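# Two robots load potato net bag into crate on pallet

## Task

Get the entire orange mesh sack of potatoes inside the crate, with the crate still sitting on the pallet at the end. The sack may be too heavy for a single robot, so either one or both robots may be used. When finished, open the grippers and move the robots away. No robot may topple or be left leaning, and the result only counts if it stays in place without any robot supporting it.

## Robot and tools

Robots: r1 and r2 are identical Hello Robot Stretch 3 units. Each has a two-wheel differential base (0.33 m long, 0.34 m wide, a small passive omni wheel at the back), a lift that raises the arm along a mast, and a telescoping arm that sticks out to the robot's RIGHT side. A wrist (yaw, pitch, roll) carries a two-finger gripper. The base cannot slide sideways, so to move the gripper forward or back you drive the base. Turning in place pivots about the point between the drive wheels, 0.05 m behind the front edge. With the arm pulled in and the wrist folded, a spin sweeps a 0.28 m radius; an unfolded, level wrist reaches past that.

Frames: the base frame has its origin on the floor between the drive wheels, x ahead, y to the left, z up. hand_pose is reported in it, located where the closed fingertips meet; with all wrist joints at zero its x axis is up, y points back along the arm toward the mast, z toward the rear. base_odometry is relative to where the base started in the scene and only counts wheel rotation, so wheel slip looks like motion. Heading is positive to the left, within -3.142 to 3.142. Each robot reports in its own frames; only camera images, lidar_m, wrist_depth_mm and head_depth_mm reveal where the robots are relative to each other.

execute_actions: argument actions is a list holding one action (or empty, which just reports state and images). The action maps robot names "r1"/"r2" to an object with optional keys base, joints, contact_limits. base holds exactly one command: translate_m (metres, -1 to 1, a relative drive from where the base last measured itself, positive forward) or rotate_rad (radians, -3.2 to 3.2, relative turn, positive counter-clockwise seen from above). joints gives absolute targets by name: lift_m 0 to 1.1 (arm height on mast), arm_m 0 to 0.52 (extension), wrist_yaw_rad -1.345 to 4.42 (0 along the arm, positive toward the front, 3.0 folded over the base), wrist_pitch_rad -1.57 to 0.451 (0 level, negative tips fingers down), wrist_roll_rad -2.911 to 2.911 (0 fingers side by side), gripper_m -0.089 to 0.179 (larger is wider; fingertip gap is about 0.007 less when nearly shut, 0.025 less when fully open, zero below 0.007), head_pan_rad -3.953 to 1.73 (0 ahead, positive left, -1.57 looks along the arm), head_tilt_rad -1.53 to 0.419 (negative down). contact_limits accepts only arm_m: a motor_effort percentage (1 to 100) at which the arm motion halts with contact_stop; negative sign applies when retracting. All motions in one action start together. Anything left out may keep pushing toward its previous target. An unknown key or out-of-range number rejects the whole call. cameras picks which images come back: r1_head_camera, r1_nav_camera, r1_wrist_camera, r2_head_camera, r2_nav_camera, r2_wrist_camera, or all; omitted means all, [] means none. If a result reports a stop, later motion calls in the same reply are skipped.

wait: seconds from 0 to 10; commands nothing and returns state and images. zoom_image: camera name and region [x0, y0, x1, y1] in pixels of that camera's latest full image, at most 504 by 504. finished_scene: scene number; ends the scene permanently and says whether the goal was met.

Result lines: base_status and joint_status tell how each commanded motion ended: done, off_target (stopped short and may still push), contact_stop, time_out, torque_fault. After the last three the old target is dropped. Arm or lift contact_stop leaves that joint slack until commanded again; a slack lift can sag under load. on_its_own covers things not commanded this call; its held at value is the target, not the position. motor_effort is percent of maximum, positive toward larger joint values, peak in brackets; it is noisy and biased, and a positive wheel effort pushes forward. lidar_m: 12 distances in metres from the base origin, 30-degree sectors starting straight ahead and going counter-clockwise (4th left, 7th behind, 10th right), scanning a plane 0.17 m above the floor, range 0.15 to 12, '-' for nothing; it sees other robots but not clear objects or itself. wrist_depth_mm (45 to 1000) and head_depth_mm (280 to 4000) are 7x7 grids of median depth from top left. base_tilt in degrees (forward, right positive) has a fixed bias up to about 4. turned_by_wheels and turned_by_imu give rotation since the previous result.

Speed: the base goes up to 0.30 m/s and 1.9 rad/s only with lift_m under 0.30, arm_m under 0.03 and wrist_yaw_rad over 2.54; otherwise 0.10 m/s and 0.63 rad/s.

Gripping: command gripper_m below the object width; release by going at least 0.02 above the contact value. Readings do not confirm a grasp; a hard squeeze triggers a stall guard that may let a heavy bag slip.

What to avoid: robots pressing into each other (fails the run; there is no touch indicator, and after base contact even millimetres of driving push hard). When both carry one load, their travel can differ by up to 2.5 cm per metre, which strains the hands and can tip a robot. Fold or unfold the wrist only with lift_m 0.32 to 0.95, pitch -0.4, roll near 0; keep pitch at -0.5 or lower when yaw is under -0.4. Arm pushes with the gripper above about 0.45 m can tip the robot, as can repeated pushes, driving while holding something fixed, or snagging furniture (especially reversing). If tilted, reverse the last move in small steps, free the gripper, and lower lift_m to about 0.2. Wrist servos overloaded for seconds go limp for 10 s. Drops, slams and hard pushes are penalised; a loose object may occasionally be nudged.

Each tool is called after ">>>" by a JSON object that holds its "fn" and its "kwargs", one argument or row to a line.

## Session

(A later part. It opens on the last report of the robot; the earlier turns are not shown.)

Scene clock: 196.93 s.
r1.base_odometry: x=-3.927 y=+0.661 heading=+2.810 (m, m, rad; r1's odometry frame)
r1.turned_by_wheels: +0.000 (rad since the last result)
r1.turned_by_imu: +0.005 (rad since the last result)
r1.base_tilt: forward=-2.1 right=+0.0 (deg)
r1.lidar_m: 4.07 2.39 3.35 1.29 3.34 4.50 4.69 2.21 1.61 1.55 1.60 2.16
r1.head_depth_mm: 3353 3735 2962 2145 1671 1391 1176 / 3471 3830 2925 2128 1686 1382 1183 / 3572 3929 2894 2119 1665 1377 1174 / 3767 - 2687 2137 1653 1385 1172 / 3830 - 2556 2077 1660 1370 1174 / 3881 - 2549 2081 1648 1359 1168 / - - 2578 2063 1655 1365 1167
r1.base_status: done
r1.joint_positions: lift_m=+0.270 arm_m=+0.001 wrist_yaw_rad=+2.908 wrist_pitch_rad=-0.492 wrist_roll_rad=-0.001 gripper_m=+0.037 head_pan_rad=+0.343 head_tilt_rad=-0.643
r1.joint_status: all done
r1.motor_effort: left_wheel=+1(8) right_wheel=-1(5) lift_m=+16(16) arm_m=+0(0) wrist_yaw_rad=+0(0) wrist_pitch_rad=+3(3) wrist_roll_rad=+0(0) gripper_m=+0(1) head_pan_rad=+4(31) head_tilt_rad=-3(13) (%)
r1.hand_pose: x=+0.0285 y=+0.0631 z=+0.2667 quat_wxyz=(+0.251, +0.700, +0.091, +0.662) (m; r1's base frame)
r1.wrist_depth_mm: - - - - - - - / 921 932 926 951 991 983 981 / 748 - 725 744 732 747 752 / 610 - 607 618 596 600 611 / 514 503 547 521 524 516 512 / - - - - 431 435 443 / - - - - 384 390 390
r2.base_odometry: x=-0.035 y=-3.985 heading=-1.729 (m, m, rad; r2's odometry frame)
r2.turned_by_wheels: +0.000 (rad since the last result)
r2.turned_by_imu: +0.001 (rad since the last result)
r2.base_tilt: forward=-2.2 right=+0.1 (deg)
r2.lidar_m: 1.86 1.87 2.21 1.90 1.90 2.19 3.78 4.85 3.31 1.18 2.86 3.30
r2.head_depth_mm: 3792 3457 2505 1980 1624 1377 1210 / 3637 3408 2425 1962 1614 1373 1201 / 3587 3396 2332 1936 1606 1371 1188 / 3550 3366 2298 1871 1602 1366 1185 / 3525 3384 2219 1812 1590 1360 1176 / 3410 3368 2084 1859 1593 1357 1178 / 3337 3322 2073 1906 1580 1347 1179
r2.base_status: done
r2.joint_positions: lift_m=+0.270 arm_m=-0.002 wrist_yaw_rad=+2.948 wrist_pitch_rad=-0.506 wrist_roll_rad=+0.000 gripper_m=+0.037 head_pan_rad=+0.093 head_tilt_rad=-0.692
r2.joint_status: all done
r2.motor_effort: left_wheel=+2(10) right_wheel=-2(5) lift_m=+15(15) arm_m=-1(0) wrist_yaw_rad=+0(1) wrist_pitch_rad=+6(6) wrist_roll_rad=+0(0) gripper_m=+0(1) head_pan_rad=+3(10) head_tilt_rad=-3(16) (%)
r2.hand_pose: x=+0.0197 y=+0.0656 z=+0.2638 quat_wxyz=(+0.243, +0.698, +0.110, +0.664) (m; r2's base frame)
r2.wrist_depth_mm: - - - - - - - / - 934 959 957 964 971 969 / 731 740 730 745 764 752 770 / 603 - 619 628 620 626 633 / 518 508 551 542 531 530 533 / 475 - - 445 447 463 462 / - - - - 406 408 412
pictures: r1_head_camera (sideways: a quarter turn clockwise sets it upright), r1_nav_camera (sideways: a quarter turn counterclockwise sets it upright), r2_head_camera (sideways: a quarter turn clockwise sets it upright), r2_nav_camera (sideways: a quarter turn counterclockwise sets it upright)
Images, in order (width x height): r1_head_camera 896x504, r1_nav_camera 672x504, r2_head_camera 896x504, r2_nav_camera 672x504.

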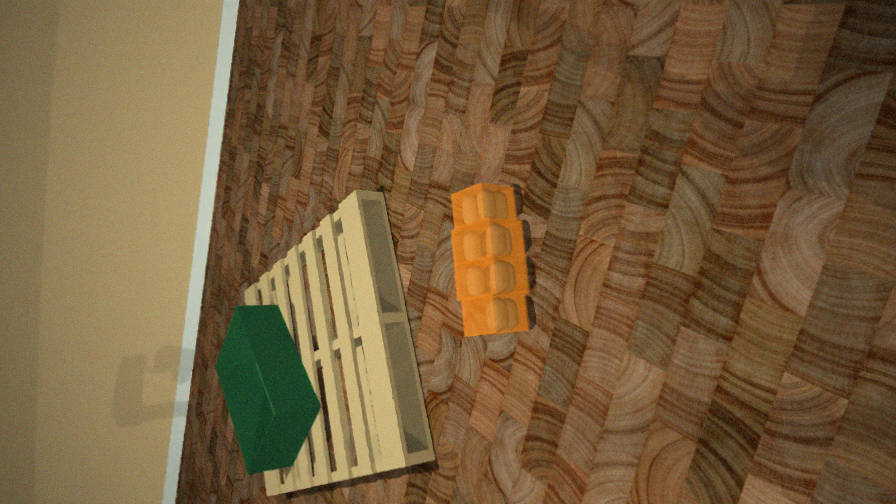

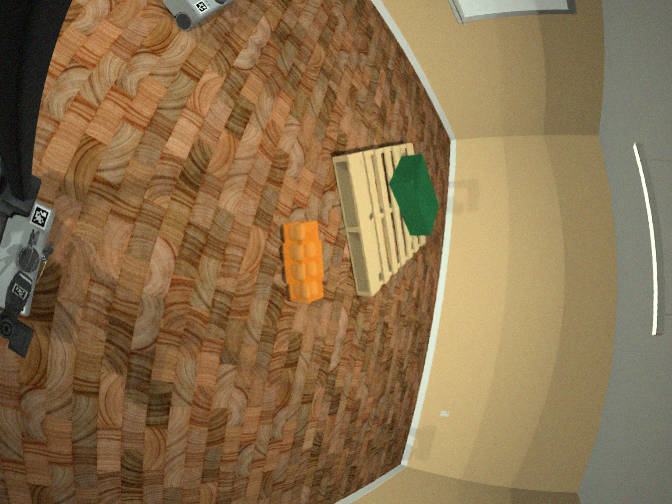

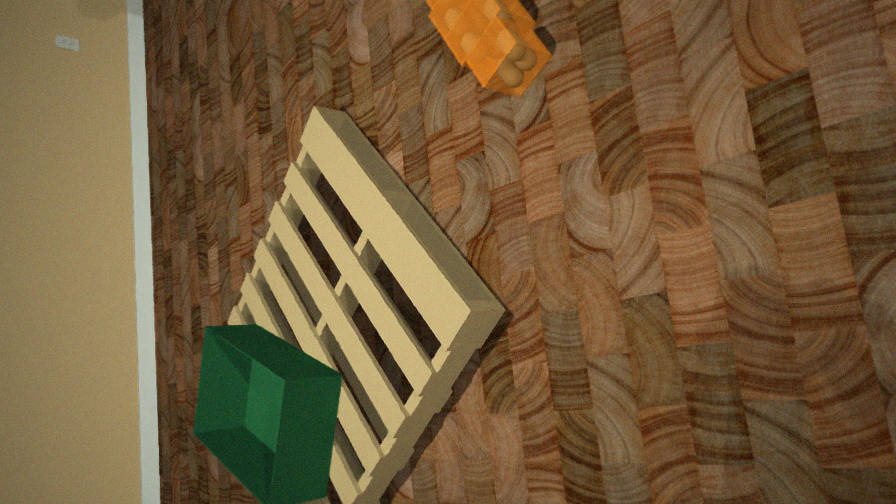

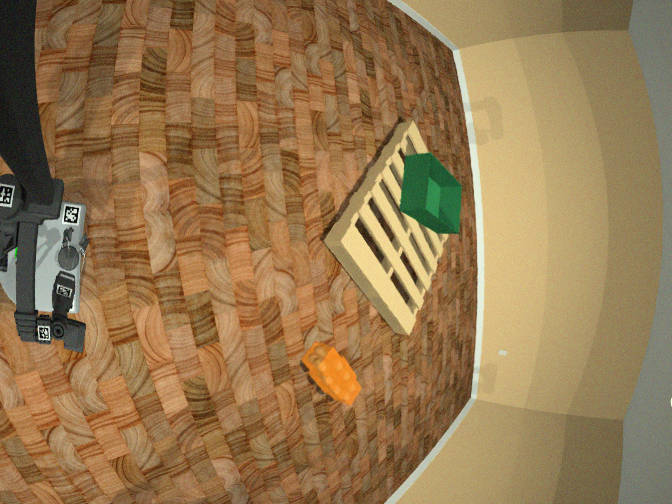

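>>> {"fn": "execute_actions", "kwargs": {
  "actions": [
    {"r1": {"base": {"rotate_rad": -0.05}}, "r2": {"base": {"rotate_rad": -0.073}}}
  ],
  "cameras": []
}}

>>> {"fn": "execute_actions", "kwargs": {
  "actions": [
    {"r1": {"base": {"translate_m": 1.0}}, "r2": {"base": {"translate_m": 0.695}}}
  ],
  "cameras": []
}}

>>> {"fn": "execute_actions", "kwargs": {
  "actions": [
    {"r1": {"base": {"translate_m": 0.75}}, "r2": {"base": {"rotate_rad": 1.052}}}
  ],
  "cameras": []
}}

>>> {"fn": "execute_actions", "kwargs": {
  "actions": [
    {"r1": {"base": {"rotate_rad": -2.39}, "joints": {"head_pan_rad": -1.57, "head_tilt_rad": -0.9}}, "r2": {"joints": {"lift_m": 0.5, "wrist_pitch_rad": -0.4, "head_pan_rad": -1.57, "head_tilt_rad": -0.9}}}
  ],
  "cameras": ["r1_head_camera", "r2_head_camera", "r1_nav_camera", "r2_nav_camera"]
}}

Scene clock: 257.33 s.
r1.base_odometry: x=-3.927 y=+0.661 heading=+2.760 (m, m, rad; r1's odometry frame)
r1.turned_by_wheels: -0.050 (rad since the last result)
r1.turned_by_imu: -0.049 (rad since the last result)
r1.base_tilt: forward=-2.3 right=+0.1 (deg)
r1.lidar_m: 4.05 2.40 3.42 1.29 3.29 4.30 4.66 2.33 1.63 1.54 1.59 2.06
r1.head_depth_mm: 3415 3716 2984 2158 1685 1385 1183 / 3425 3789 2933 2123 1661 1381 1174 / 3562 3961 2853 2087 1661 1375 1180 / 3653 3998 2741 2107 1668 1370 1177 / 3693 - 2597 2097 1665 1375 1167 / 3806 - 2526 2069 1664 1357 1172 / - - 2513 2072 1644 1363 1161
r1.base_status: done
r1.joint_positions: lift_m=+0.270 arm_m=+0.001 wrist_yaw_rad=+2.908 wrist_pitch_rad=-0.492 wrist_roll_rad=-0.001 gripper_m=+0.037 head_pan_rad=+0.343 head_tilt_rad=-0.643
r1.joint_status: not commanded
r1.motor_effort: left_wheel=+2(7) right_wheel=-1(7) lift_m=+15(16) arm_m=+0(1) wrist_yaw_rad=+0(1) wrist_pitch_rad=+3(3) wrist_roll_rad=+0(0) gripper_m=+1(0) head_pan_rad=+4(4) head_tilt_rad=-3(3) (%)
r1.hand_pose: x=+0.0285 y=+0.0631 z=+0.2667 quat_wxyz=(+0.251, +0.700, +0.091, +0.662) (m; r1's base frame)
r1.wrist_depth_mm: - - - - - - - / 934 972 990 965 960 898 935 / 725 - 731 743 735 750 742 / 594 - 605 601 607 593 614 / 506 508 544 538 518 511 506 / - - - - 428 440 439 / - - - - 391 389 391
r2.base_odometry: x=-0.035 y=-3.985 heading=-1.802 (m, m, rad; r2's odometry frame)
r2.turned_by_wheels: -0.073 (rad since the last result)
r2.turned_by_imu: -0.071 (rad since the last result)
r2.base_tilt: forward=-2.2 right=+0.1 (deg)
r2.lidar_m: 2.18 1.86 2.31 1.91 1.90 2.10 3.38 4.84 3.48 1.18 2.86 3.17
r2.head_depth_mm: 3960 3472 2529 1864 1614 1379 1210 / 3803 3436 2508 1977 1615 1381 1200 / 3741 3423 2331 1950 1610 1372 1188 / 3617 3360 2324 1938 1605 1366 1187 / 3481 3316 2270 1807 1599 1364 1190 / 3437 3215 2163 1810 1590 1351 1179 / 3428 3294 2062 1854 1586 1354 1182
r2.base_status: done
r2.joint_positions: lift_m=+0.270 arm_m=-0.002 wrist_yaw_rad=+2.948 wrist_pitch_rad=-0.506 wrist_roll_rad=+0.000 gripper_m=+0.037 head_pan_rad=+0.093 head_tilt_rad=-0.692
r2.joint_status: not commanded
r2.motor_effort: left_wheel=+2(8) right_wheel=-2(9) lift_m=+15(16) arm_m=-1(1) wrist_yaw_rad=+0(0) wrist_pitch_rad=+6(6) wrist_roll_rad=+0(0) gripper_m=-1(1) head_pan_rad=+3(2) head_tilt_rad=-3(3) (%)
r2.hand_pose: x=+0.0197 y=+0.0656 z=+0.2638 quat_wxyz=(+0.243, +0.698, +0.110, +0.664) (m; r2's base frame)
r2.wrist_depth_mm: - - - - - - - / - 945 952 951 971 984 989 / 734 740 745 748 759 749 774 / 605 - 611 619 622 629 635 / 522 504 559 541 535 534 539 / 474 - - 447 452 459 461 / - - - - 403 409 409
pictures: none
No camera images: the call's "cameras" was empty. Leave "cameras" out to get every camera's image.

Scene clock: 262.27 s.
r1.base_odometry: x=-4.855 y=+1.033 heading=+2.760 (m, m, rad; r1's odometry frame)
r1.turned_by_wheels: +0.000 (rad since the last result)
r1.turned_by_imu: +0.005 (rad since the last result)
r1.base_tilt: forward=-2.1 right=+0.0 (deg)
r1.lidar_m: 3.06 1.81 1.69 1.12 3.37 4.44 5.68 2.25 1.57 1.49 1.52 1.99
r1.head_depth_mm: 2494 2802 2929 2136 1680 1390 1178 / 2619 2923 2896 2114 1672 1384 1179 / 2612 2984 2883 2100 1684 1373 1171 / 2767 3083 2858 2108 1650 1370 1171 / 2792 3185 2875 2088 1621 1367 1171 / 2908 3275 2843 1944 1570 1373 1108 / 2949 3398 2806 1938 1544 1358 1087
r1.base_status: done
r1.joint_positions: lift_m=+0.270 arm_m=+0.001 wrist_yaw_rad=+2.908 wrist_pitch_rad=-0.492 wrist_roll_rad=-0.001 gripper_m=+0.037 head_pan_rad=+0.343 head_tilt_rad=-0.643
r1.joint_status: not commanded
r1.motor_effort: left_wheel=+2(8) right_wheel=-2(6) lift_m=+17(16) arm_m=+0(0) wrist_yaw_rad=+0(0) wrist_pitch_rad=+3(3) wrist_roll_rad=+0(0) gripper_m=+0(0) head_pan_rad=+4(4) head_tilt_rad=-3(2) (%)
r1.hand_pose: x=+0.0285 y=+0.0631 z=+0.2667 quat_wxyz=(+0.251, +0.700, +0.091, +0.662) (m; r1's base frame)
r1.wrist_depth_mm: - 921 - - - - 994 / 960 944 941 957 965 951 900 / 753 - 763 718 625 564 735 / 606 - 600 596 592 580 622 / 512 519 544 529 526 510 516 / - - - - 427 440 438 / - - - - 388 393 386
r2.base_odometry: x=-0.194 y=-4.661 heading=-1.802 (m, m, rad; r2's odometry frame)
r2.turned_by_wheels: +0.000 (rad since the last result)
r2.turned_by_imu: +0.001 (rad since the last result)
r2.base_tilt: forward=-2.1 right=+0.1 (deg)
r2.lidar_m: 3.23 1.22 2.60 2.14 2.13 2.37 3.76 5.49 3.22 2.64 0.99 2.91
r2.head_depth_mm: 3274 3444 2528 1973 1618 1314 1182 / 3132 3381 2550 1968 1625 1369 1197 / 3040 3341 2499 1817 1603 1369 1195 / 3005 3215 2476 1844 1522 1365 1196 / 2898 3141 2423 1830 1445 1329 1184 / 2834 3038 2439 1799 1510 1245 1183 / 2713 2982 1957 1668 1505 1269 1178
r2.base_status: done
r2.joint_positions: lift_m=+0.270 arm_m=-0.002 wrist_yaw_rad=+2.948 wrist_pitch_rad=-0.506 wrist_roll_rad=+0.000 gripper_m=+0.037 head_pan_rad=+0.093 head_tilt_rad=-0.692
r2.joint_status: not commanded
r2.motor_effort: left_wheel=+2(10) right_wheel=-3(4) lift_m=+15(15) arm_m=-1(1) wrist_yaw_rad=+0(0) wrist_pitch_rad=+6(6) wrist_roll_rad=+0(0) gripper_m=+0(0) head_pan_rad=+2(3) head_tilt_rad=-3(3) (%)
r2.hand_pose: x=+0.0197 y=+0.0656 z=+0.2638 quat_wxyz=(+0.243, +0.698, +0.110, +0.664) (m; r2's base frame)
r2.wrist_depth_mm: - - - - - - 941 / - 935 946 944 957 979 718 / 742 742 733 753 756 758 594 / 609 - 616 617 624 623 596 / 522 504 552 539 538 530 533 / 479 - - 447 446 459 462 / - - - - 407 409 408
pictures: none
No camera images: the call's "cameras" was empty. Leave "cameras" out to get every camera's image.

Scene clock: 266.57 s.
r1.base_odometry: x=-5.551 y=+1.312 heading=+2.760 (m, m, rad; r1's odometry frame)
r1.turned_by_wheels: +0.000 (rad since the last result)
r1.turned_by_imu: +0.004 (rad since the last result)
r1.base_tilt: forward=-2.0 right=+0.1 (deg)
r1.lidar_m: 2.32 2.38 1.38 1.38 1.47 4.48 6.41 2.18 1.52 1.44 1.48 1.94
r1.head_depth_mm: 1882 2098 2378 2157 1689 1381 1185 / 1921 2160 2433 2147 1677 1383 1173 / 1997 2239 2514 2095 1663 1380 1171 / 2032 2281 2549 2105 1660 1364 1167 / 2087 2345 2568 2093 1652 1368 1170 / 2146 2437 2682 2090 1648 1362 1166 / 2233 2517 2735 2078 1638 1367 1163
r1.base_status: done
r1.joint_positions: lift_m=+0.270 arm_m=+0.001 wrist_yaw_rad=+2.908 wrist_pitch_rad=-0.492 wrist_roll_rad=-0.001 gripper_m=+0.037 head_pan_rad=+0.343 head_tilt_rad=-0.643
r1.joint_status: not commanded
r1.motor_effort: left_wheel=+1(7) right_wheel=-1(5) lift_m=+16(16) arm_m=+1(0) wrist_yaw_rad=+1(1) wrist_pitch_rad=+3(3) wrist_roll_rad=+0(0) gripper_m=+0(0) head_pan_rad=+4(4) head_tilt_rad=-2(2) (%)
r1.hand_pose: x=+0.0285 y=+0.0631 z=+0.2667 quat_wxyz=(+0.251, +0.700, +0.091, +0.662) (m; r1's base frame)
r1.wrist_depth_mm: - - - 960 - - - / 940 - 904 811 726 965 970 / 710 - 724 742 699 750 745 / 583 - 595 603 598 611 603 / 475 510 534 530 521 510 510 / - - - - 428 437 444 / - - - - 393 392 387
r2.base_odometry: x=-0.194 y=-4.661 heading=-0.750 (m, m, rad; r2's odometry frame)
r2.turned_by_wheels: +1.052 (rad since the last result)
r2.turned_by_imu: +1.042 (rad since the last result)
r2.base_tilt: forward=-2.1 right=+0.1 (deg)
r2.lidar_m: 2.59 2.14 2.13 2.38 3.80 5.51 3.20 2.63 2.63 1.33 3.24 1.22
r2.head_depth_mm: 3114 3245 2529 1678 1549 1272 1167 / 3350 3468 2498 1890 1584 1369 1203 / 3020 3177 2479 1959 1605 1372 1182 / 2730 2985 2464 1937 1597 1359 1193 / 2475 2764 2439 1927 1592 1360 1179 / 2275 2511 2422 1933 1585 1358 1178 / 2115 2319 2400 1901 1572 1350 1184
r2.base_status: done
r2.joint_positions: lift_m=+0.270 arm_m=-0.002 wrist_yaw_rad=+2.948 wrist_pitch_rad=-0.506 wrist_roll_rad=+0.000 gripper_m=+0.037 head_pan_rad=+0.093 head_tilt_rad=-0.692
r2.joint_status: not commanded
r2.motor_effort: left_wheel=-1(7) right_wheel=+0(8) lift_m=+15(15) arm_m=-1(1) wrist_yaw_rad=+0(0) wrist_pitch_rad=+6(6) wrist_roll_rad=+0(0) gripper_m=+0(0) head_pan_rad=+3(3) head_tilt_rad=-3(3) (%)
r2.hand_pose: x=+0.0197 y=+0.0656 z=+0.2638 quat_wxyz=(+0.243, +0.698, +0.110, +0.664) (m; r2's base frame)
r2.wrist_depth_mm: - - - - - - - / - 953 934 958 963 977 973 / 724 750 749 759 751 763 757 / 609 - 616 612 622 630 629 / 517 507 552 539 537 531 536 / 474 - - 450 447 460 463 / - - - - 408 408 410
pictures: none
No camera images: the call's "cameras" was empty. Leave "cameras" out to get every camera's image.

Scene clock: 269.50 s.
r1.base_odometry: x=-5.551 y=+1.312 heading=+0.370 (m, m, rad; r1's odometry frame)
r1.turned_by_wheels: -2.390 (rad since the last result)
r1.turned_by_imu: -2.401 (rad since the last result)
r1.base_tilt: forward=-2.1 right=+0.1 (deg)
r1.lidar_m: 1.77 1.45 1.44 1.59 2.33 2.31 1.41 1.38 3.32 1.47 5.75 3.44
r1.head_depth_mm: 3057 2447 1975 1572 1391 1237 1100 / 3172 2437 1976 1647 1402 1234 1121 / 3147 2426 1972 1636 1406 1232 - / 2823 2243 1807 1623 1354 1235 - / 1403 2398 1797 1624 1368 1226 1094 / 3086 2392 1921 1608 1395 1224 1097 / 3074 2370 1903 1613 1383 1227 1091
r1.base_status: done
r1.joint_positions: lift_m=+0.270 arm_m=+0.001 wrist_yaw_rad=+2.908 wrist_pitch_rad=-0.492 wrist_roll_rad=-0.001 gripper_m=+0.037 head_pan_rad=-1.563 head_tilt_rad=-0.889
r1.joint_status: all done
r1.motor_effort: left_wheel=+1(8) right_wheel=-2(7) lift_m=+16(16) arm_m=-1(0) wrist_yaw_rad=+1(1) wrist_pitch_rad=+3(3) wrist_roll_rad=+0(0) gripper_m=+0(1) head_pan_rad=-4(54) head_tilt_rad=-4(19) (%)
r1.hand_pose: x=+0.0285 y=+0.0630 z=+0.2667 quat_wxyz=(+0.251, +0.700, +0.091, +0.662) (m; r1's base frame)
r1.wrist_depth_mm: - - - - - - - / 944 953 977 940 975 966 960 / 743 - 729 724 721 732 746 / 605 - 595 607 598 605 599 / 502 499 545 520 506 514 509 / - - - - 425 436 435 / - - - - 391 392 393
r2.base_odometry: x=-0.194 y=-4.661 heading=-0.750 (m, m, rad; r2's odometry frame)
r2.turned_by_wheels: +0.000 (rad since the last result)
r2.turned_by_imu: +0.000 (rad since the last result)
r2.base_tilt: forward=-2.1 right=+0.1 (deg)
r2.lidar_m: 2.58 2.14 2.13 2.38 3.82 5.49 3.19 2.64 2.63 1.47 3.24 1.22
r2.head_depth_mm: 2547 2295 1903 1633 1419 1272 1141 / 2692 2292 1897 1630 1412 1262 1147 / 2775 2264 1891 1617 1415 1268 - / 2711 1799 1767 1517 1364 1273 - / 2802 2089 1750 1606 1394 1264 1122 / 2740 2219 1869 1604 1398 1243 1117 / 2719 2208 1795 1568 1391 1233 1114
r2.base_status: not commanded
r2.joint_positions: lift_m=+0.500 arm_m=-0.002 wrist_yaw_rad=+2.948 wrist_pitch_rad=-0.422 wrist_roll_rad=+0.000 gripper_m=+0.037 head_pan_rad=-1.563 head_tilt_rad=-0.889
r2.joint_status: all done
r2.motor_effort: left_wheel=-1(1) right_wheel=+1(2) lift_m=+25(26) arm_m=-1(1) wrist_yaw_rad=+0(0) wrist_pitch_rad=+9(10) wrist_roll_rad=+0(0) gripper_m=+0(0) head_pan_rad=-2(31) head_tilt_rad=-5(17) (%)
r2.hand_pose: x=+0.0219 y=+0.0767 z=+0.5114 quat_wxyz=(+0.215, +0.702, +0.081, +0.674) (m; r2's base frame)
r2.wrist_depth_mm: - - - - - - - / - - - - - - - / - - - - - - - / - - - - - - - / 898 - 957 928 928 944 934 / 773 761 - 789 771 774 791 / 665 676 685 670 681 688 689
pictures: r1_head_camera (sideways: a quarter turn clockwise sets it upright), r1_nav_camera (sideways: a quarter turn counterclockwise sets it upright), r2_head_camera (sideways: a quarter turn clockwise sets it upright), r2_nav_camera (sideways: a quarter turn counterclockwise sets it upright)
Images, in order (width x height): r1_head_camera 896x504, r1_nav_camera 672x504, r2_head_camera 896x504, r2_nav_camera 672x504.

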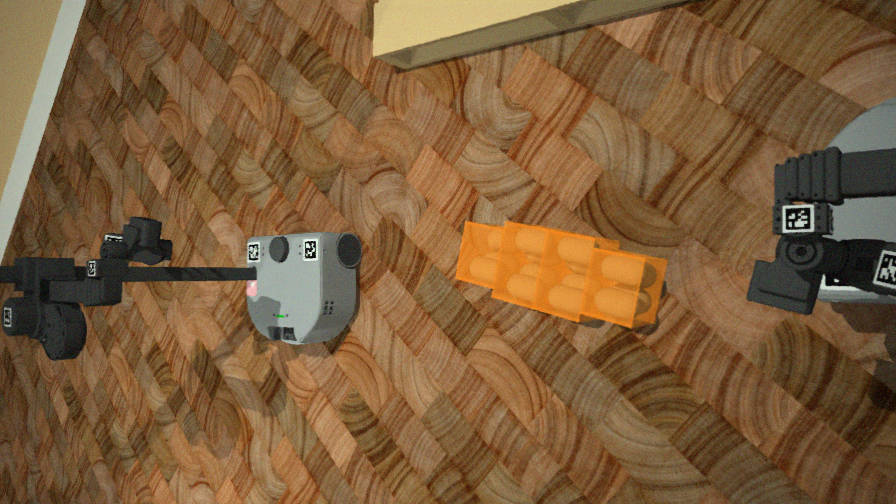

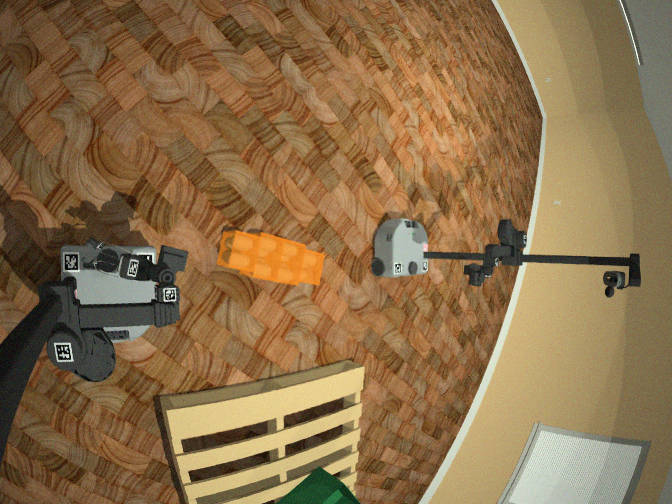

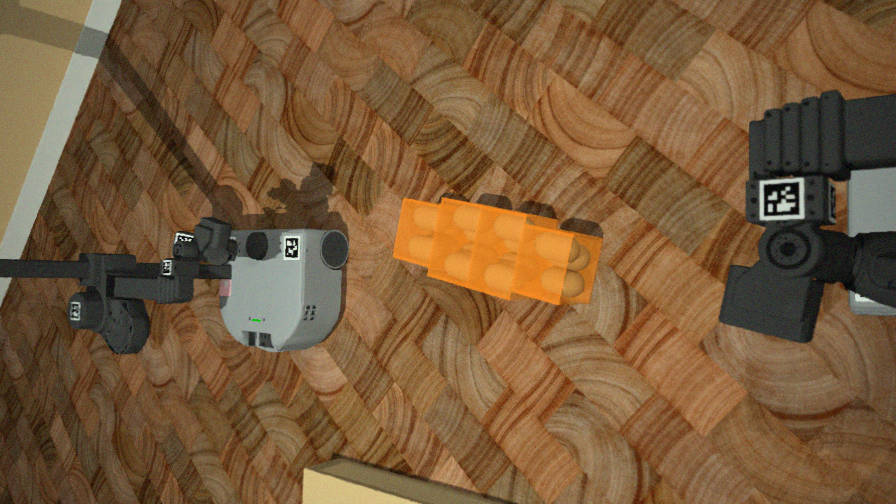

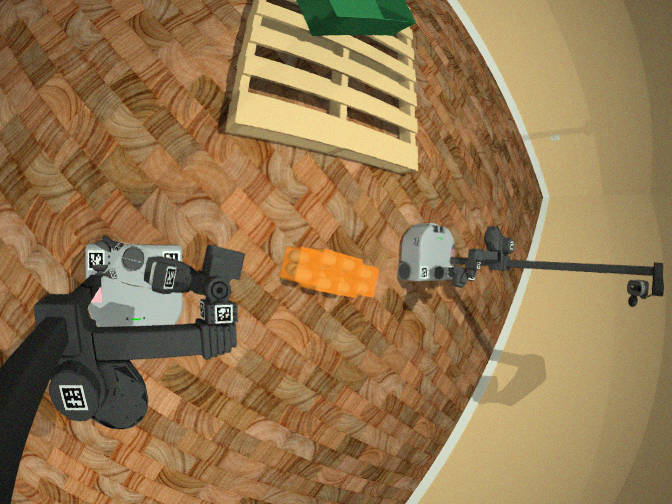

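>>> {"fn": "execute_actions", "kwargs": {
  "actions": [
    {"r1": {"base": {"rotate_rad": 0.9}}, "r2": {"joints": {"wrist_yaw_rad": 0.0, "gripper_m": 0.179}}}
  ],
  "cameras": []
}}

>>> {"fn": "execute_actions", "kwargs": {
  "actions": [
    {"r1": {"base": {"translate_m": 0.12}}, "r2": {"joints": {"wrist_pitch_rad": -1.57}}}
  ],
  "cameras": []
}}

>>> {"fn": "execute_actions", "kwargs": {
  "actions": [
    {"r1": {"base": {"rotate_rad": -0.93}}, "r2": {"joints": {"arm_m": 0.4, "head_pan_rad": -0.9, "head_tilt_rad": -0.9}}}
  ],
  "cameras": ["r1_head_camera", "r2_head_camera", "r2_wrist_camera"]
}}

Scene clock: 315.10 s.
r1.base_odometry: x=-5.551 y=+1.312 heading=+1.270 (m, m, rad; r1's odometry frame)
r1.turned_by_wheels: +0.900 (rad since the last result)
r1.turned_by_imu: +0.906 (rad since the last result)
r1.base_tilt: forward=-2.3 right=+0.1 (deg)
r1.lidar_m: 1.44 1.50 2.09 2.32 2.42 1.38 1.39 1.47 4.78 5.25 2.00 1.49
r1.head_depth_mm: 3236 2414 1980 1640 1420 1195 1109 / 3192 2442 1957 1637 1411 1224 1122 / 3084 2399 1965 1645 1406 1237 - / 3173 2429 1944 1632 1406 1234 - / 3106 2409 1930 1616 1405 1223 1094 / 3128 2405 1927 1612 1393 1214 1091 / 3097 2360 1904 1610 1386 1214 1094
r1.base_status: done
r1.joint_positions: lift_m=+0.270 arm_m=+0.001 wrist_yaw_rad=+2.908 wrist_pitch_rad=-0.492 wrist_roll_rad=-0.001 gripper_m=+0.037 head_pan_rad=-1.563 head_tilt_rad=-0.889
r1.joint_status: not commanded
r1.motor_effort: left_wheel=-1(5) right_wheel=+2(9) lift_m=+15(15) arm_m=+0(1) wrist_yaw_rad=+1(0) wrist_pitch_rad=+3(3) wrist_roll_rad=+0(0) gripper_m=+0(0) head_pan_rad=-3(3) head_tilt_rad=-4(4) (%)
r1.hand_pose: x=+0.0285 y=+0.0630 z=+0.2667 quat_wxyz=(+0.251, +0.700, +0.091, +0.662) (m; r1's base frame)
r1.wrist_depth_mm: - - - - - - - / 930 955 965 950 973 959 953 / 748 - 743 750 745 743 741 / 610 - 594 596 606 593 614 / 513 516 544 527 514 514 510 / - - - - 428 440 439 / - - - - 385 388 389
r2.base_odometry: x=-0.194 y=-4.661 heading=-0.750 (m, m, rad; r2's odometry frame)
r2.turned_by_wheels: +0.000 (rad since the last result)
r2.turned_by_imu: +0.001 (rad since the last result)
r2.base_tilt: forward=-2.2 right=+0.1 (deg)
r2.lidar_m: 2.58 2.14 2.13 2.37 3.81 5.47 3.19 2.64 2.62 1.47 3.23 1.22
r2.head_depth_mm: 2543 2288 1898 1629 1423 1270 1141 / 2641 2269 1890 1627 1431 1268 1144 / 2745 2169 1831 1626 1419 1264 - / 2791 2045 1722 1519 1371 - - / 2670 1686 1737 1593 1411 1241 1127 / 2735 2195 1859 1593 1397 1250 1122 / 2723 2207 1792 1582 1401 1235 1116
r2.base_status: not commanded
r2.joint_positions: lift_m=+0.500 arm_m=-0.002 wrist_yaw_rad=+0.002 wrist_pitch_rad=-0.422 wrist_roll_rad=+0.000 gripper_m=+0.179 head_pan_rad=-1.563 head_tilt_rad=-0.889
r2.joint_status: all done
r2.motor_effort: left_wheel=-1(1) right_wheel=+1(0) lift_m=+25(25) arm_m=-1(0) wrist_yaw_rad=-2(2) wrist_pitch_rad=+9(9) wrist_roll_rad=+0(0) gripper_m=+0(84) head_pan_rad=-2(2) head_tilt_rad=-4(4) (%)
r2.hand_pose: x=-0.0211 y=-0.3668 z=+0.5114 quat_wxyz=(+0.692, +0.149, -0.691, -0.148) (m; r2's base frame)
r2.wrist_depth_mm: - - - - - - - / - - - - - - - / - - - - - - - / 899 - - - - - - / 750 917 919 824 922 931 932 / - 786 783 746 789 774 805 / 664 675 679 690 691 687 668
pictures: none
No camera images: the call's "cameras" was empty. Leave "cameras" out to get every camera's image.

Scene clock: 317.03 s.
r1.base_odometry: x=-5.515 y=+1.427 heading=+1.270 (m, m, rad; r1's odometry frame)
r1.turned_by_wheels: +0.000 (rad since the last result)
r1.turned_by_imu: +0.001 (rad since the last result)
r1.base_tilt: forward=-2.3 right=+0.0 (deg)
r1.lidar_m: 1.32 1.38 1.92 2.31 2.42 1.48 1.50 1.57 5.01 4.80 1.84 1.37
r1.head_depth_mm: 3194 2461 1970 1645 1408 1232 1103 / 3217 2454 1979 1644 1416 1241 1122 / 3174 2408 1946 1634 1407 1237 - / 3109 2400 1938 1641 1403 1231 - / 3159 2398 1951 1635 1394 1221 1095 / 3142 2388 1940 1619 1389 1225 1090 / 3064 2343 1910 1629 1385 1215 1087
r1.base_status: done
r1.joint_positions: lift_m=+0.270 arm_m=+0.001 wrist_yaw_rad=+2.908 wrist_pitch_rad=-0.492 wrist_roll_rad=-0.001 gripper_m=+0.037 head_pan_rad=-1.564 head_tilt_rad=-0.889
r1.joint_status: not commanded
r1.motor_effort: left_wheel=-1(6) right_wheel=+2(9) lift_m=+15(16) arm_m=-1(1) wrist_yaw_rad=+1(1) wrist_pitch_rad=+3(3) wrist_roll_rad=+1(0) gripper_m=+0(0) head_pan_rad=-3(4) head_tilt_rad=-4(4) (%)
r1.hand_pose: x=+0.0285 y=+0.0630 z=+0.2666 quat_wxyz=(+0.251, +0.700, +0.091, +0.662) (m; r1's base frame)
r1.wrist_depth_mm: - - - - - - - / 964 962 978 977 925 957 942 / 719 - 742 729 734 754 726 / 590 - 607 602 594 601 609 / 505 507 549 530 517 503 498 / - - - - 426 440 437 / - - - - 390 392 384
r2.base_odometry: x=-0.194 y=-4.661 heading=-0.750 (m, m, rad; r2's odometry frame)
r2.turned_by_wheels: +0.000 (rad since the last result)
r2.turned_by_imu: +0.000 (rad since the last result)
r2.base_tilt: forward=-2.1 right=+0.1 (deg)
r2.lidar_m: 2.59 2.14 2.14 2.37 3.80 5.51 3.20 2.64 2.63 1.56 3.24 1.22
r2.head_depth_mm: 2565 2292 1911 1639 1429 1270 1138 / 2679 2261 1894 1620 1416 1264 1152 / 2787 2063 1800 1598 1420 1259 - / 2537 1792 1779 1511 1367 1270 - / 2795 2153 1819 1589 1394 1250 1137 / 2720 2254 1855 1590 1390 1241 1123 / 2684 2224 1809 1580 1384 1242 1119
r2.base_status: not commanded
r2.joint_positions: lift_m=+0.500 arm_m=-0.002 wrist_yaw_rad=+0.002 wrist_pitch_rad=-1.562 wrist_roll_rad=+0.000 gripper_m=+0.179 head_pan_rad=-1.563 head_tilt_rad=-0.889
r2.joint_status: all done
r2.motor_effort: left_wheel=-1(1) right_wheel=+1(0) lift_m=+25(26) arm_m=-1(1) wrist_yaw_rad=-2(1) wrist_pitch_rad=-4(8) wrist_roll_rad=+0(0) gripper_m=+0(0) head_pan_rad=-3(2) head_tilt_rad=-4(4) (%)
r2.hand_pose: x=-0.0217 y=-0.1210 z=+0.3820 quat_wxyz=(+0.502, +0.498, -0.501, -0.498) (m; r2's base frame)
r2.wrist_depth_mm: 504 504 512 514 521 528 531 / 519 519 526 532 537 539 547 / 530 533 539 540 544 558 566 / 550 557 557 - - 578 583 / 557 571 577 - - - 596 / - 590 591 - - - 630 / 605 603 623 - - 635 643
pictures: none
No camera images: the call's "cameras" was empty. Leave "cameras" out to get every camera's image.

Scene clock: 321.20 s.
r1.base_odometry: x=-5.515 y=+1.427 heading=+0.340 (m, m, rad; r1's odometry frame)
r1.turned_by_wheels: -0.930 (rad since the last result)
r1.turned_by_imu: -0.933 (rad since the last result)
r1.base_tilt: forward=-2.1 right=+0.1 (deg)
r1.lidar_m: 1.66 1.33 1.32 1.44 2.20 2.31 2.52 1.48 3.44 1.57 5.72 3.36
r1.head_depth_mm: 3076 2467 1965 1606 1413 1243 1107 / 3201 2441 1950 1638 1415 1241 1117 / 3140 2418 1977 1623 1406 1230 - / 2793 1189 1787 1616 1347 1237 - / 2882 2394 1840 1616 1400 1219 1099 / 3135 2365 1919 1623 1387 1225 1097 / 3082 2362 1922 1609 1386 1217 1083
r1.base_status: done
r1.joint_positions: lift_m=+0.270 arm_m=+0.001 wrist_yaw_rad=+2.908 wrist_pitch_rad=-0.492 wrist_roll_rad=-0.001 gripper_m=+0.037 head_pan_rad=-1.564 head_tilt_rad=-0.889
r1.joint_status: not commanded
r1.motor_effort: left_wheel=+2(7) right_wheel=-1(7) lift_m=+16(16) arm_m=+0(0) wrist_yaw_rad=+0(0) wrist_pitch_rad=+3(3) wrist_roll_rad=+0(0) gripper_m=+0(0) head_pan_rad=-3(3) head_tilt_rad=-4(4) (%)
r1.hand_pose: x=+0.0285 y=+0.0630 z=+0.2666 quat_wxyz=(+0.251, +0.700, +0.091, +0.662) (m; r1's base frame)
r1.wrist_depth_mm: - - - - - - - / 934 975 950 946 955 959 941 / 715 - 740 739 725 743 726 / 608 - 611 592 609 599 594 / 513 509 541 525 525 504 514 / - - - - 431 440 438 / - - - - 386 386 391
r2.base_odometry: x=-0.194 y=-4.661 heading=-0.750 (m, m, rad; r2's odometry frame)
r2.turned_by_wheels: +0.000 (rad since the last result)
r2.turned_by_imu: +0.001 (rad since the last result)
r2.base_tilt: forward=-2.2 right=+0.1 (deg)
r2.lidar_m: 2.58 2.14 2.13 2.38 3.80 5.44 3.17 2.64 2.63 1.57 3.25 1.22
r2.head_depth_mm: 2847 2267 1901 1636 1432 1246 1156 / 2822 2293 1850 1638 1418 1263 1136 / 2850 2252 1727 1596 1406 1261 1122 / 2767 2260 1743 1509 1415 1252 1133 / 2769 2243 1722 1475 1366 1242 1121 / 2744 1881 1713 1502 1327 1239 1115 / 2720 1873 1564 1486 1357 1243 1122
r2.base_status: not commanded
r2.joint_positions: lift_m=+0.500 arm_m=+0.400 wrist_yaw_rad=+0.000 wrist_pitch_rad=-1.564 wrist_roll_rad=+0.000 gripper_m=+0.179 head_pan_rad=-0.907 head_tilt_rad=-0.889
r2.joint_status: all done
r2.motor_effort: left_wheel=-1(2) right_wheel=+1(1) lift_m=+26(25) arm_m=+4(2) wrist_yaw_rad=+0(2) wrist_pitch_rad=-3(3) wrist_roll_rad=+0(0) gripper_m=+0(0) head_pan_rad=+3(25) head_tilt_rad=-3(4) (%)
r2.hand_pose: x=-0.0216 y=-0.5223 z=+0.3820 quat_wxyz=(+0.502, +0.498, -0.502, -0.499) (m; r2's base frame)
r2.wrist_depth_mm: 503 509 506 448 519 525 530 / 511 522 528 527 535 537 549 / 534 536 541 541 553 566 565 / 548 560 559 559 569 573 583 / 568 575 579 582 591 594 600 / - 597 599 606 604 622 622 / 606 605 619 625 631 637 646
pictures: r1_head_camera (sideways: a quarter turn clockwise sets it upright), r2_head_camera (sideways: a quarter turn clockwise sets it upright), r2_wrist_camera
Images, in order (width x height): r1_head_camera 896x504, r2_head_camera 896x504, r2_wrist_camera 644x364.

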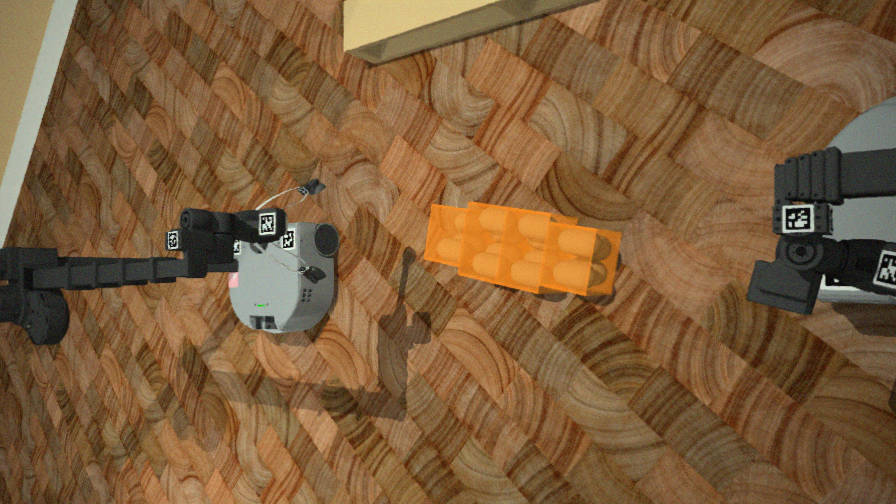

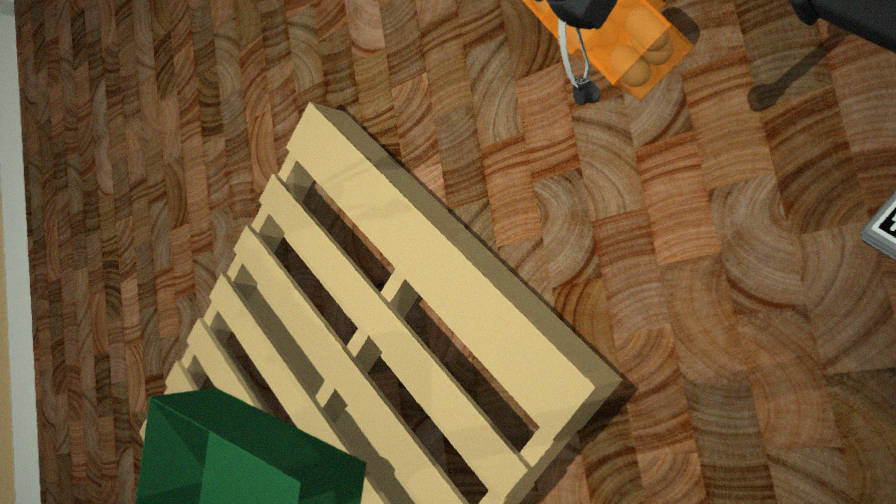

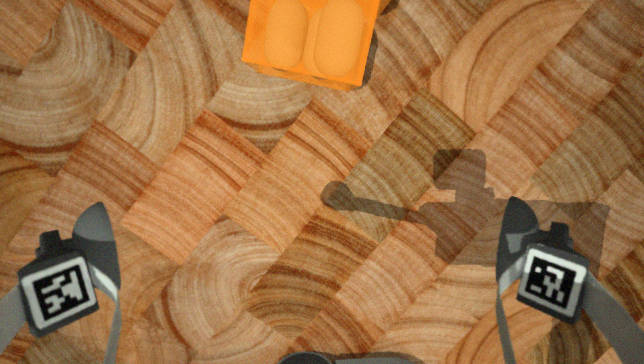

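>>> {"fn": "execute_actions", "kwargs": {
  "actions": [
    {"r1": {"joints": {"lift_m": 0.45, "wrist_pitch_rad": -0.4}}, "r2": {"joints": {"wrist_pitch_rad": -1.15, "wrist_yaw_rad": -0.21, "arm_m": 0.45, "lift_m": 0.4, "head_pan_rad": -1.57, "head_tilt_rad": -1.0}}}
  ],
  "cameras": ["r2_wrist_camera", "r2_head_camera"]
}}

>>> {"fn": "execute_actions", "kwargs": {
  "actions": [
    {"r1": {"joints": {"wrist_yaw_rad": -0.21, "gripper_m": 0.179}}}
  ],
  "cameras": []
}}

>>> {"fn": "execute_actions", "kwargs": {
  "actions": [
    {"r1": {"joints": {"wrist_pitch_rad": -1.15, "arm_m": 0.36, "lift_m": 0.4, "head_tilt_rad": -1.0}}}
  ],
  "cameras": ["r1_wrist_camera", "r1_head_camera"]
}}

Scene clock: 368.77 s.
r1.base_odometry: x=-5.515 y=+1.427 heading=+0.340 (m, m, rad; r1's odometry frame)
r1.turned_by_wheels: +0.000 (rad since the last result)
r1.turned_by_imu: +0.002 (rad since the last result)
r1.base_tilt: forward=-2.2 right=+0.0 (deg)
r1.lidar_m: 1.66 1.33 1.32 1.44 2.20 2.31 2.52 1.49 3.43 1.57 5.73 3.37
r1.head_depth_mm: 3093 2440 1968 1605 1412 1250 1109 / 3172 2419 1971 1657 1410 1238 1107 / 3159 2406 1948 1638 1410 1263 - / 2912 2267 1804 1599 1346 1251 - / 2870 2385 1856 1618 1391 1236 1101 / 3081 2374 1927 1616 1391 1225 1093 / 3096 2378 1923 1611 1390 1227 1092
r1.base_status: not commanded
r1.joint_positions: lift_m=+0.450 arm_m=+0.001 wrist_yaw_rad=+2.908 wrist_pitch_rad=-0.422 wrist_roll_rad=-0.001 gripper_m=+0.037 head_pan_rad=-1.564 head_tilt_rad=-0.889
r1.joint_status: all done
r1.motor_effort: left_wheel=+2(1) right_wheel=-1(2) lift_m=+22(23) arm_m=+0(0) wrist_yaw_rad=+1(1) wrist_pitch_rad=+6(7) wrist_roll_rad=+0(0) gripper_m=+0(0) head_pan_rad=-3(3) head_tilt_rad=-4(4) (%)
r1.hand_pose: x=+0.0306 y=+0.0721 z=+0.4614 quat_wxyz=(+0.228, +0.703, +0.067, +0.670) (m; r1's base frame)
r1.wrist_depth_mm: - - - - - - - / - - - - - - - / - - - - - - - / 964 - 965 974 969 952 948 / 806 - 833 793 811 799 824 / 677 680 - 679 659 680 672 / 583 599 614 601 591 598 598
r2.base_odometry: x=-0.194 y=-4.661 heading=-0.750 (m, m, rad; r2's odometry frame)
r2.turned_by_wheels: +0.000 (rad since the last result)
r2.turned_by_imu: +0.001 (rad since the last result)
r2.base_tilt: forward=-2.2 right=+0.1 (deg)
r2.lidar_m: 2.58 2.14 2.13 2.37 3.80 5.50 3.19 2.64 2.63 1.56 3.24 1.22
r2.head_depth_mm: 2335 1980 1724 1518 1368 1229 1124 / 2333 1960 1711 1507 1347 1234 1141 / 2251 1915 1738 1484 1371 1221 - / 2215 1754 1725 1406 1338 1223 - / 2272 1851 1682 1481 1333 1207 1107 / 2230 1920 1673 1478 1329 1210 1107 / 2239 1916 1624 1471 1329 1202 1103
r2.base_status: not commanded
r2.joint_positions: lift_m=+0.400 arm_m=+0.450 wrist_yaw_rad=-0.208 wrist_pitch_rad=-1.160 wrist_roll_rad=+0.000 gripper_m=+0.179 head_pan_rad=-1.563 head_tilt_rad=-0.987
r2.joint_status: all done
r2.motor_effort: left_wheel=-1(2) right_wheel=+1(2) lift_m=+15(23) arm_m=+4(6) wrist_yaw_rad=-2(1) wrist_pitch_rad=+4(4) wrist_roll_rad=+0(0) gripper_m=+0(0) head_pan_rad=-2(26) head_tilt_rad=-5(13) (%)
r2.hand_pose: x=-0.0382 y=-0.6729 z=+0.2945 quat_wxyz=(+0.548, +0.324, -0.628, -0.447) (m; r2's base frame)
r2.wrist_depth_mm: 518 523 524 473 536 541 545 / 505 505 444 413 521 527 531 / 490 489 484 432 505 509 514 / 470 477 475 426 486 491 497 / 461 461 462 367 474 476 480 / - 449 451 450 459 459 470 / 428 437 438 442 446 452 452
pictures: r2_head_camera (sideways: a quarter turn clockwise sets it upright), r2_wrist_camera
Images, in order (width x height): r2_head_camera 896x504, r2_wrist_camera 644x364.

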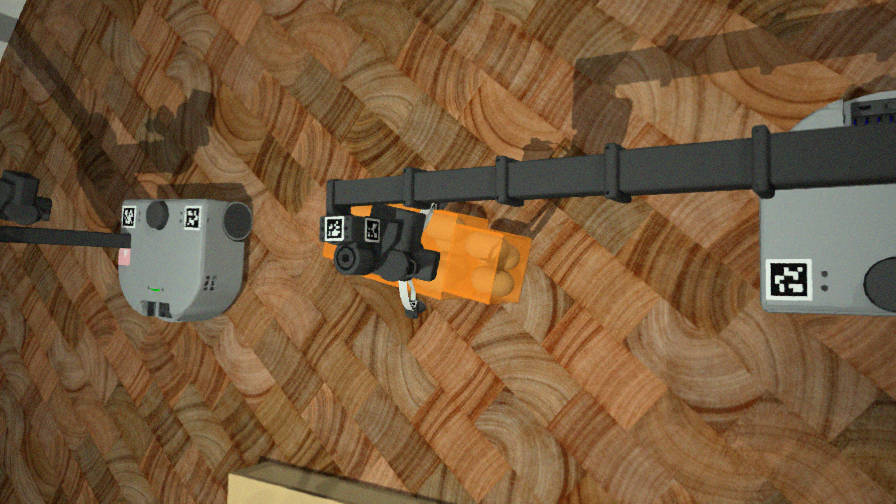

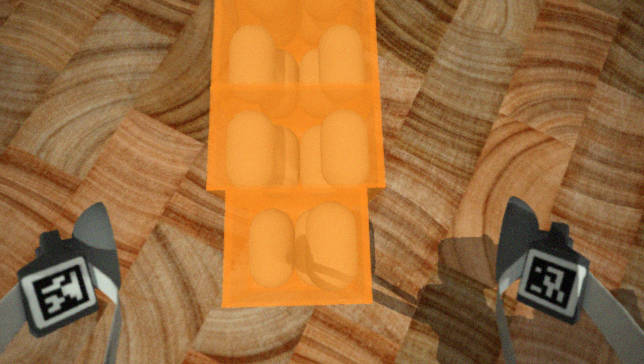

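Scene clock: 371.33 s.
r1.base_odometry: x=-5.515 y=+1.427 heading=+0.340 (m, m, rad; r1's odometry frame)
r1.turned_by_wheels: +0.000 (rad since the last result)
r1.turned_by_imu: +0.001 (rad since the last result)
r1.base_tilt: forward=-2.2 right=+0.1 (deg)
r1.lidar_m: 1.66 1.34 1.32 1.44 2.20 2.31 2.52 1.49 3.44 1.57 5.75 3.36
r1.head_depth_mm: 3116 2453 1980 1600 1424 1241 1107 / 3179 2426 1958 1646 1407 1240 1101 / 3173 2394 1965 1641 1409 1271 - / 2875 2257 1791 1606 1342 1269 - / 2905 2365 1859 1625 1401 1230 1096 / 3103 2383 1922 1621 1393 1225 1093 / 3094 2367 1902 1606 1386 1218 1092
r1.base_status: not commanded
r1.joint_positions: lift_m=+0.450 arm_m=+0.001 wrist_yaw_rad=-0.208 wrist_pitch_rad=-0.422 wrist_roll_rad=-0.001 gripper_m=+0.179 head_pan_rad=-1.564 head_tilt_rad=-0.889
r1.joint_status: all done
r1.motor_effort: left_wheel=+2(2) right_wheel=-1(1) lift_m=+23(23) arm_m=+0(0) wrist_yaw_rad=-2(1) wrist_pitch_rad=+5(6) wrist_roll_rad=+0(0) gripper_m=+0(84) head_pan_rad=-3(3) head_tilt_rad=-4(4) (%)
r1.hand_pose: x=-0.0678 y=-0.3646 z=+0.4614 quat_wxyz=(+0.673, +0.076, -0.702, -0.220) (m; r1's base frame)
r1.wrist_depth_mm: - - - - - - - / - - - - - - - / - - - - - - - / 968 979 951 998 975 834 810 / 823 827 771 778 821 803 646 / - 670 648 661 689 704 585 / 572 593 573 596 593 606 591
r2.base_odometry: x=-0.194 y=-4.661 heading=-0.750 (m, m, rad; r2's odometry frame)
r2.turned_by_wheels: +0.000 (rad since the last result)
r2.turned_by_imu: +0.000 (rad since the last result)
r2.base_tilt: forward=-2.1 right=+0.0 (deg)
r2.lidar_m: 2.59 2.15 2.13 2.37 3.81 5.45 3.20 2.63 2.63 1.57 3.24 1.22
r2.head_depth_mm: 2300 1977 1721 1522 1360 1238 1121 / 2324 1977 1710 1511 1359 1226 1140 / 2239 1906 1742 1493 1357 1216 - / 2180 1754 1735 1397 1343 1222 - / 2267 1848 1697 1489 1331 1211 1111 / 2259 1907 1670 1487 1327 1209 1104 / 2225 1926 1639 1470 1327 1205 1106
r2.base_status: not commanded
r2.joint_positions: lift_m=+0.400 arm_m=+0.450 wrist_yaw_rad=-0.208 wrist_pitch_rad=-1.160 wrist_roll_rad=+0.000 gripper_m=+0.179 head_pan_rad=-1.563 head_tilt_rad=-0.987
r2.joint_status: not commanded
r2.motor_effort: left_wheel=-2(1) right_wheel=+2(1) lift_m=+15(14) arm_m=+4(4) wrist_yaw_rad=-1(2) wrist_pitch_rad=+4(4) wrist_roll_rad=+0(0) gripper_m=+0(0) head_pan_rad=-2(3) head_tilt_rad=-4(5) (%)
r2.hand_pose: x=-0.0382 y=-0.6729 z=+0.2945 quat_wxyz=(+0.548, +0.324, -0.628, -0.447) (m; r2's base frame)
r2.wrist_depth_mm: 516 525 516 468 536 544 540 / 499 503 441 416 519 522 527 / 488 486 486 432 506 505 509 / 469 476 471 429 486 489 496 / 460 460 465 368 469 479 482 / - 447 450 451 461 458 470 / 431 440 436 443 447 447 450
pictures: none
No camera images: the call's "cameras" was empty. Leave "cameras" out to get every camera's image.

Scene clock: 375.20 s.
r1.base_odometry: x=-5.515 y=+1.427 heading=+0.340 (m, m, rad; r1's odometry frame)
r1.turned_by_wheels: +0.000 (rad since the last result)
r1.turned_by_imu: +0.001 (rad since the last result)
r1.base_tilt: forward=-2.2 right=+0.1 (deg)
r1.lidar_m: 1.67 1.34 1.32 1.44 2.21 2.31 2.52 1.48 3.43 1.57 5.71 3.34
r1.head_depth_mm: 2551 2098 1677 1509 1359 1214 1102 / 2531 2070 1760 1521 1356 1204 1114 / 2487 2093 1747 1543 1350 1228 - / 2282 1698 1703 1434 1326 1214 - / 2416 1921 1728 1511 1338 1201 1089 / 2451 2043 1723 1503 1329 1199 1084 / 2439 2035 1714 1499 1332 1191 1081
r1.base_status: not commanded
r1.joint_positions: lift_m=+0.400 arm_m=+0.360 wrist_yaw_rad=-0.210 wrist_pitch_rad=-1.150 wrist_roll_rad=-0.001 gripper_m=+0.179 head_pan_rad=-1.564 head_tilt_rad=-0.988
r1.joint_status: all done
r1.motor_effort: left_wheel=+1(2) right_wheel=-2(2) lift_m=+16(21) arm_m=+3(4) wrist_yaw_rad=+0(2) wrist_pitch_rad=-1(6) wrist_roll_rad=+0(0) gripper_m=+0(0) head_pan_rad=-3(3) head_tilt_rad=-4(14) (%)
r1.hand_pose: x=-0.0388 y=-0.5854 z=+0.2952 quat_wxyz=(+0.550, +0.321, -0.630, -0.445) (m; r1's base frame)
r1.wrist_depth_mm: 519 528 518 466 526 520 517 / 504 511 506 433 490 503 499 / 491 492 481 389 493 487 484 / 476 481 470 427 462 466 472 / 464 460 454 354 455 459 461 / - 438 454 442 439 445 440 / 435 436 431 432 427 428 428
r2.base_odometry: x=-0.194 y=-4.661 heading=-0.750 (m, m, rad; r2's odometry frame)
r2.turned_by_wheels: +0.000 (rad since the last result)
r2.turned_by_imu: +0.001 (rad since the last result)
r2.base_tilt: forward=-2.1 right=+0.0 (deg)
r2.lidar_m: 2.59 2.14 2.13 2.38 3.83 5.50 3.20 2.63 2.62 1.57 3.25 1.22
r2.head_depth_mm: 2347 1986 1716 1523 1348 1239 1131 / 2322 1955 1722 1503 1354 1226 1137 / 2297 1924 1736 1491 1357 1223 - / 1281 1692 1712 1398 1344 1216 - / 2242 1859 1679 1490 1339 1212 1107 / 2247 1924 1669 1475 1333 1207 1104 / 2238 1898 1625 1461 1320 1196 1093
r2.base_status: not commanded
r2.joint_positions: lift_m=+0.400 arm_m=+0.450 wrist_yaw_rad=-0.208 wrist_pitch_rad=-1.160 wrist_roll_rad=+0.000 gripper_m=+0.179 head_pan_rad=-1.563 head_tilt_rad=-0.987
r2.joint_status: not commanded
r2.motor_effort: left_wheel=-1(1) right_wheel=+1(2) lift_m=+15(15) arm_m=+4(4) wrist_yaw_rad=-2(2) wrist_pitch_rad=+4(4) wrist_roll_rad=+0(0) gripper_m=+0(0) head_pan_rad=-2(2) head_tilt_rad=-5(4) (%)
r2.hand_pose: x=-0.0382 y=-0.6729 z=+0.2945 quat_wxyz=(+0.548, +0.324, -0.628, -0.447) (m; r2's base frame)
r2.wrist_depth_mm: 518 523 519 465 532 538 547 / 500 503 443 412 520 518 531 / 488 490 491 432 502 508 515 / 476 474 478 426 484 493 493 / 463 464 464 371 470 476 482 / - 448 453 449 457 462 469 / 431 435 441 442 444 448 450
pictures: r1_head_camera (sideways: a quarter turn clockwise sets it upright), r1_wrist_camera
Images, in order (width x height): r1_head_camera 896x504, r1_wrist_camera 644x364.

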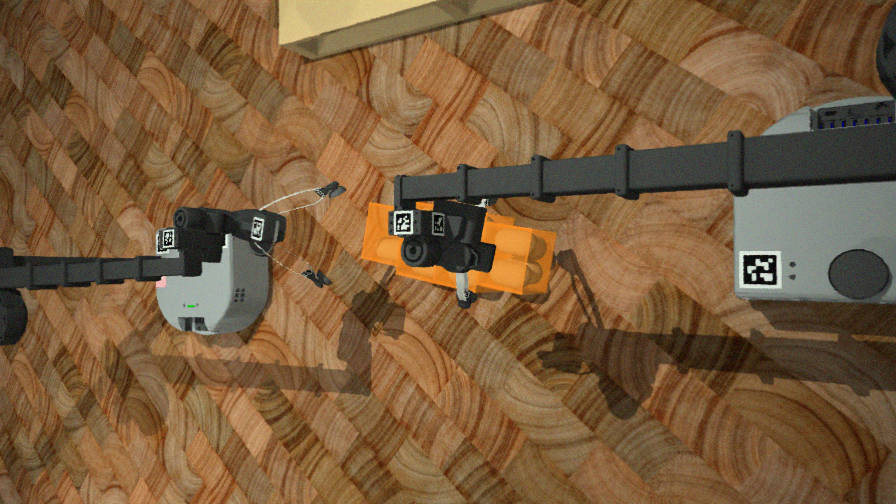

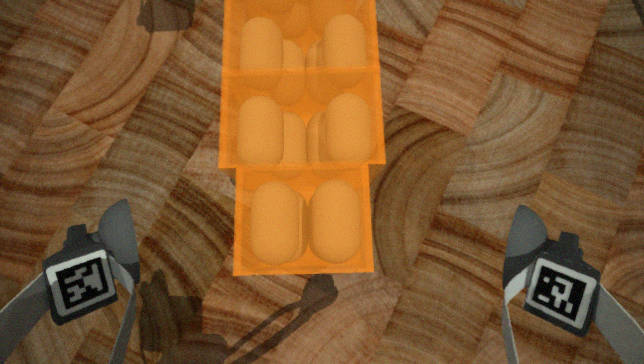

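>>> {"fn": "execute_actions", "kwargs": {
  "actions": [
    {"r1": {"base": {"translate_m": 0.018}, "joints": {"arm_m": 0.39, "lift_m": 0.27}}, "r2": {"base": {"translate_m": 0.01}, "joints": {"lift_m": 0.27}}}
  ],
  "cameras": ["r1_wrist_camera", "r2_wrist_camera"]
}}

Scene clock: 402.90 s.
r1.base_odometry: x=-5.498 y=+1.433 heading=+0.340 (m, m, rad; r1's odometry frame)
r1.turned_by_wheels: +0.000 (rad since the last result)
r1.turned_by_imu: +0.001 (rad since the last result)
r1.base_tilt: forward=-2.2 right=+0.2 (deg)
r1.lidar_m: 1.65 1.32 1.31 1.43 2.19 2.33 2.53 1.50 3.45 0.93 5.73 3.33
r1.head_depth_mm: 2547 2100 1697 1525 1353 1219 1099 / 2542 2082 1763 1523 1358 1222 1110 / 2506 2065 1728 1529 1362 1225 - / 1643 1734 1711 1503 1316 1222 - / 2355 1981 1738 1515 1332 1200 1082 / 2443 2038 1746 1508 1331 1192 1085 / 2410 2007 1716 1487 1331 1200 1080
r1.base_status: done
r1.joint_positions: lift_m=+0.270 arm_m=+0.390 wrist_yaw_rad=-0.210 wrist_pitch_rad=-1.150 wrist_roll_rad=-0.001 gripper_m=+0.179 head_pan_rad=-1.564 head_tilt_rad=-0.988
r1.joint_status: all done
r1.motor_effort: left_wheel=+1(4) right_wheel=-2(3) lift_m=+16(17) arm_m=+4(2) wrist_yaw_rad=+0(1) wrist_pitch_rad=+0(0) wrist_roll_rad=+0(0) gripper_m=+1(0) head_pan_rad=-3(3) head_tilt_rad=-4(5) (%)
r1.hand_pose: x=-0.0388 y=-0.6153 z=+0.1652 quat_wxyz=(+0.550, +0.321, -0.630, -0.445) (m; r1's base frame)
r1.wrist_depth_mm: 379 380 374 307 364 374 367 / 364 361 251 307 246 357 353 / 353 353 242 285 241 347 345 / 343 342 337 290 337 342 334 / 333 331 326 222 328 325 325 / - 320 317 219 313 315 314 / 310 313 314 308 309 307 306
r2.base_odometry: x=-0.187 y=-4.668 heading=-0.750 (m, m, rad; r2's odometry frame)
r2.turned_by_wheels: +0.000 (rad since the last result)
r2.turned_by_imu: +0.001 (rad since the last result)
r2.base_tilt: forward=-2.2 right=+0.1 (deg)
r2.lidar_m: 2.58 2.14 2.13 2.37 3.78 5.52 3.19 2.64 2.63 1.02 3.24 1.21
r2.head_depth_mm: 2336 1990 1725 1523 1360 1236 1133 / 2337 1971 1718 1505 1349 1230 1142 / 2304 1873 1687 1511 1358 1230 - / 1548 1740 1676 1391 1342 1226 - / 2284 1883 1684 1491 1339 1215 1108 / 2274 1910 1678 1479 1330 1216 1109 / 2247 1887 1606 1471 1320 1196 1105
r2.base_status: done
r2.joint_positions: lift_m=+0.270 arm_m=+0.450 wrist_yaw_rad=-0.208 wrist_pitch_rad=-1.160 wrist_roll_rad=+0.000 gripper_m=+0.179 head_pan_rad=-1.563 head_tilt_rad=-0.987
r2.joint_status: all done
r2.motor_effort: left_wheel=-1(2) right_wheel=+1(6) lift_m=+15(17) arm_m=+4(4) wrist_yaw_rad=-1(1) wrist_pitch_rad=+4(4) wrist_roll_rad=+0(0) gripper_m=+0(0) head_pan_rad=-2(2) head_tilt_rad=-4(5) (%)
r2.hand_pose: x=-0.0382 y=-0.6730 z=+0.1645 quat_wxyz=(+0.548, +0.324, -0.628, -0.447) (m; r2's base frame)
r2.wrist_depth_mm: 373 373 288 315 383 389 393 / 360 363 251 304 368 377 379 / 346 351 249 293 357 362 369 / 339 341 341 300 350 352 355 / 331 329 331 235 339 341 346 / - 323 321 271 327 331 336 / 309 314 312 315 319 322 323
pictures: r1_wrist_camera, r2_wrist_camera
Images, in order (width x height): r1_wrist_camera 644x364, r2_wrist_camera 644x364.

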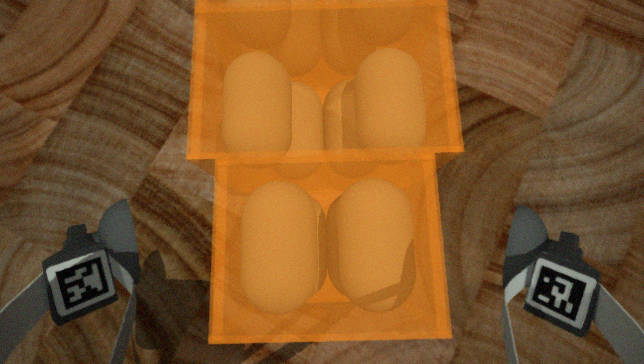

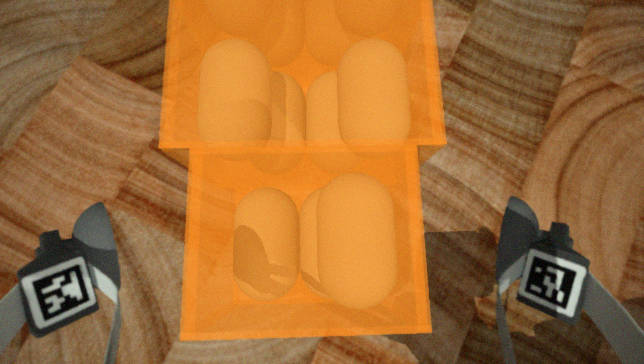

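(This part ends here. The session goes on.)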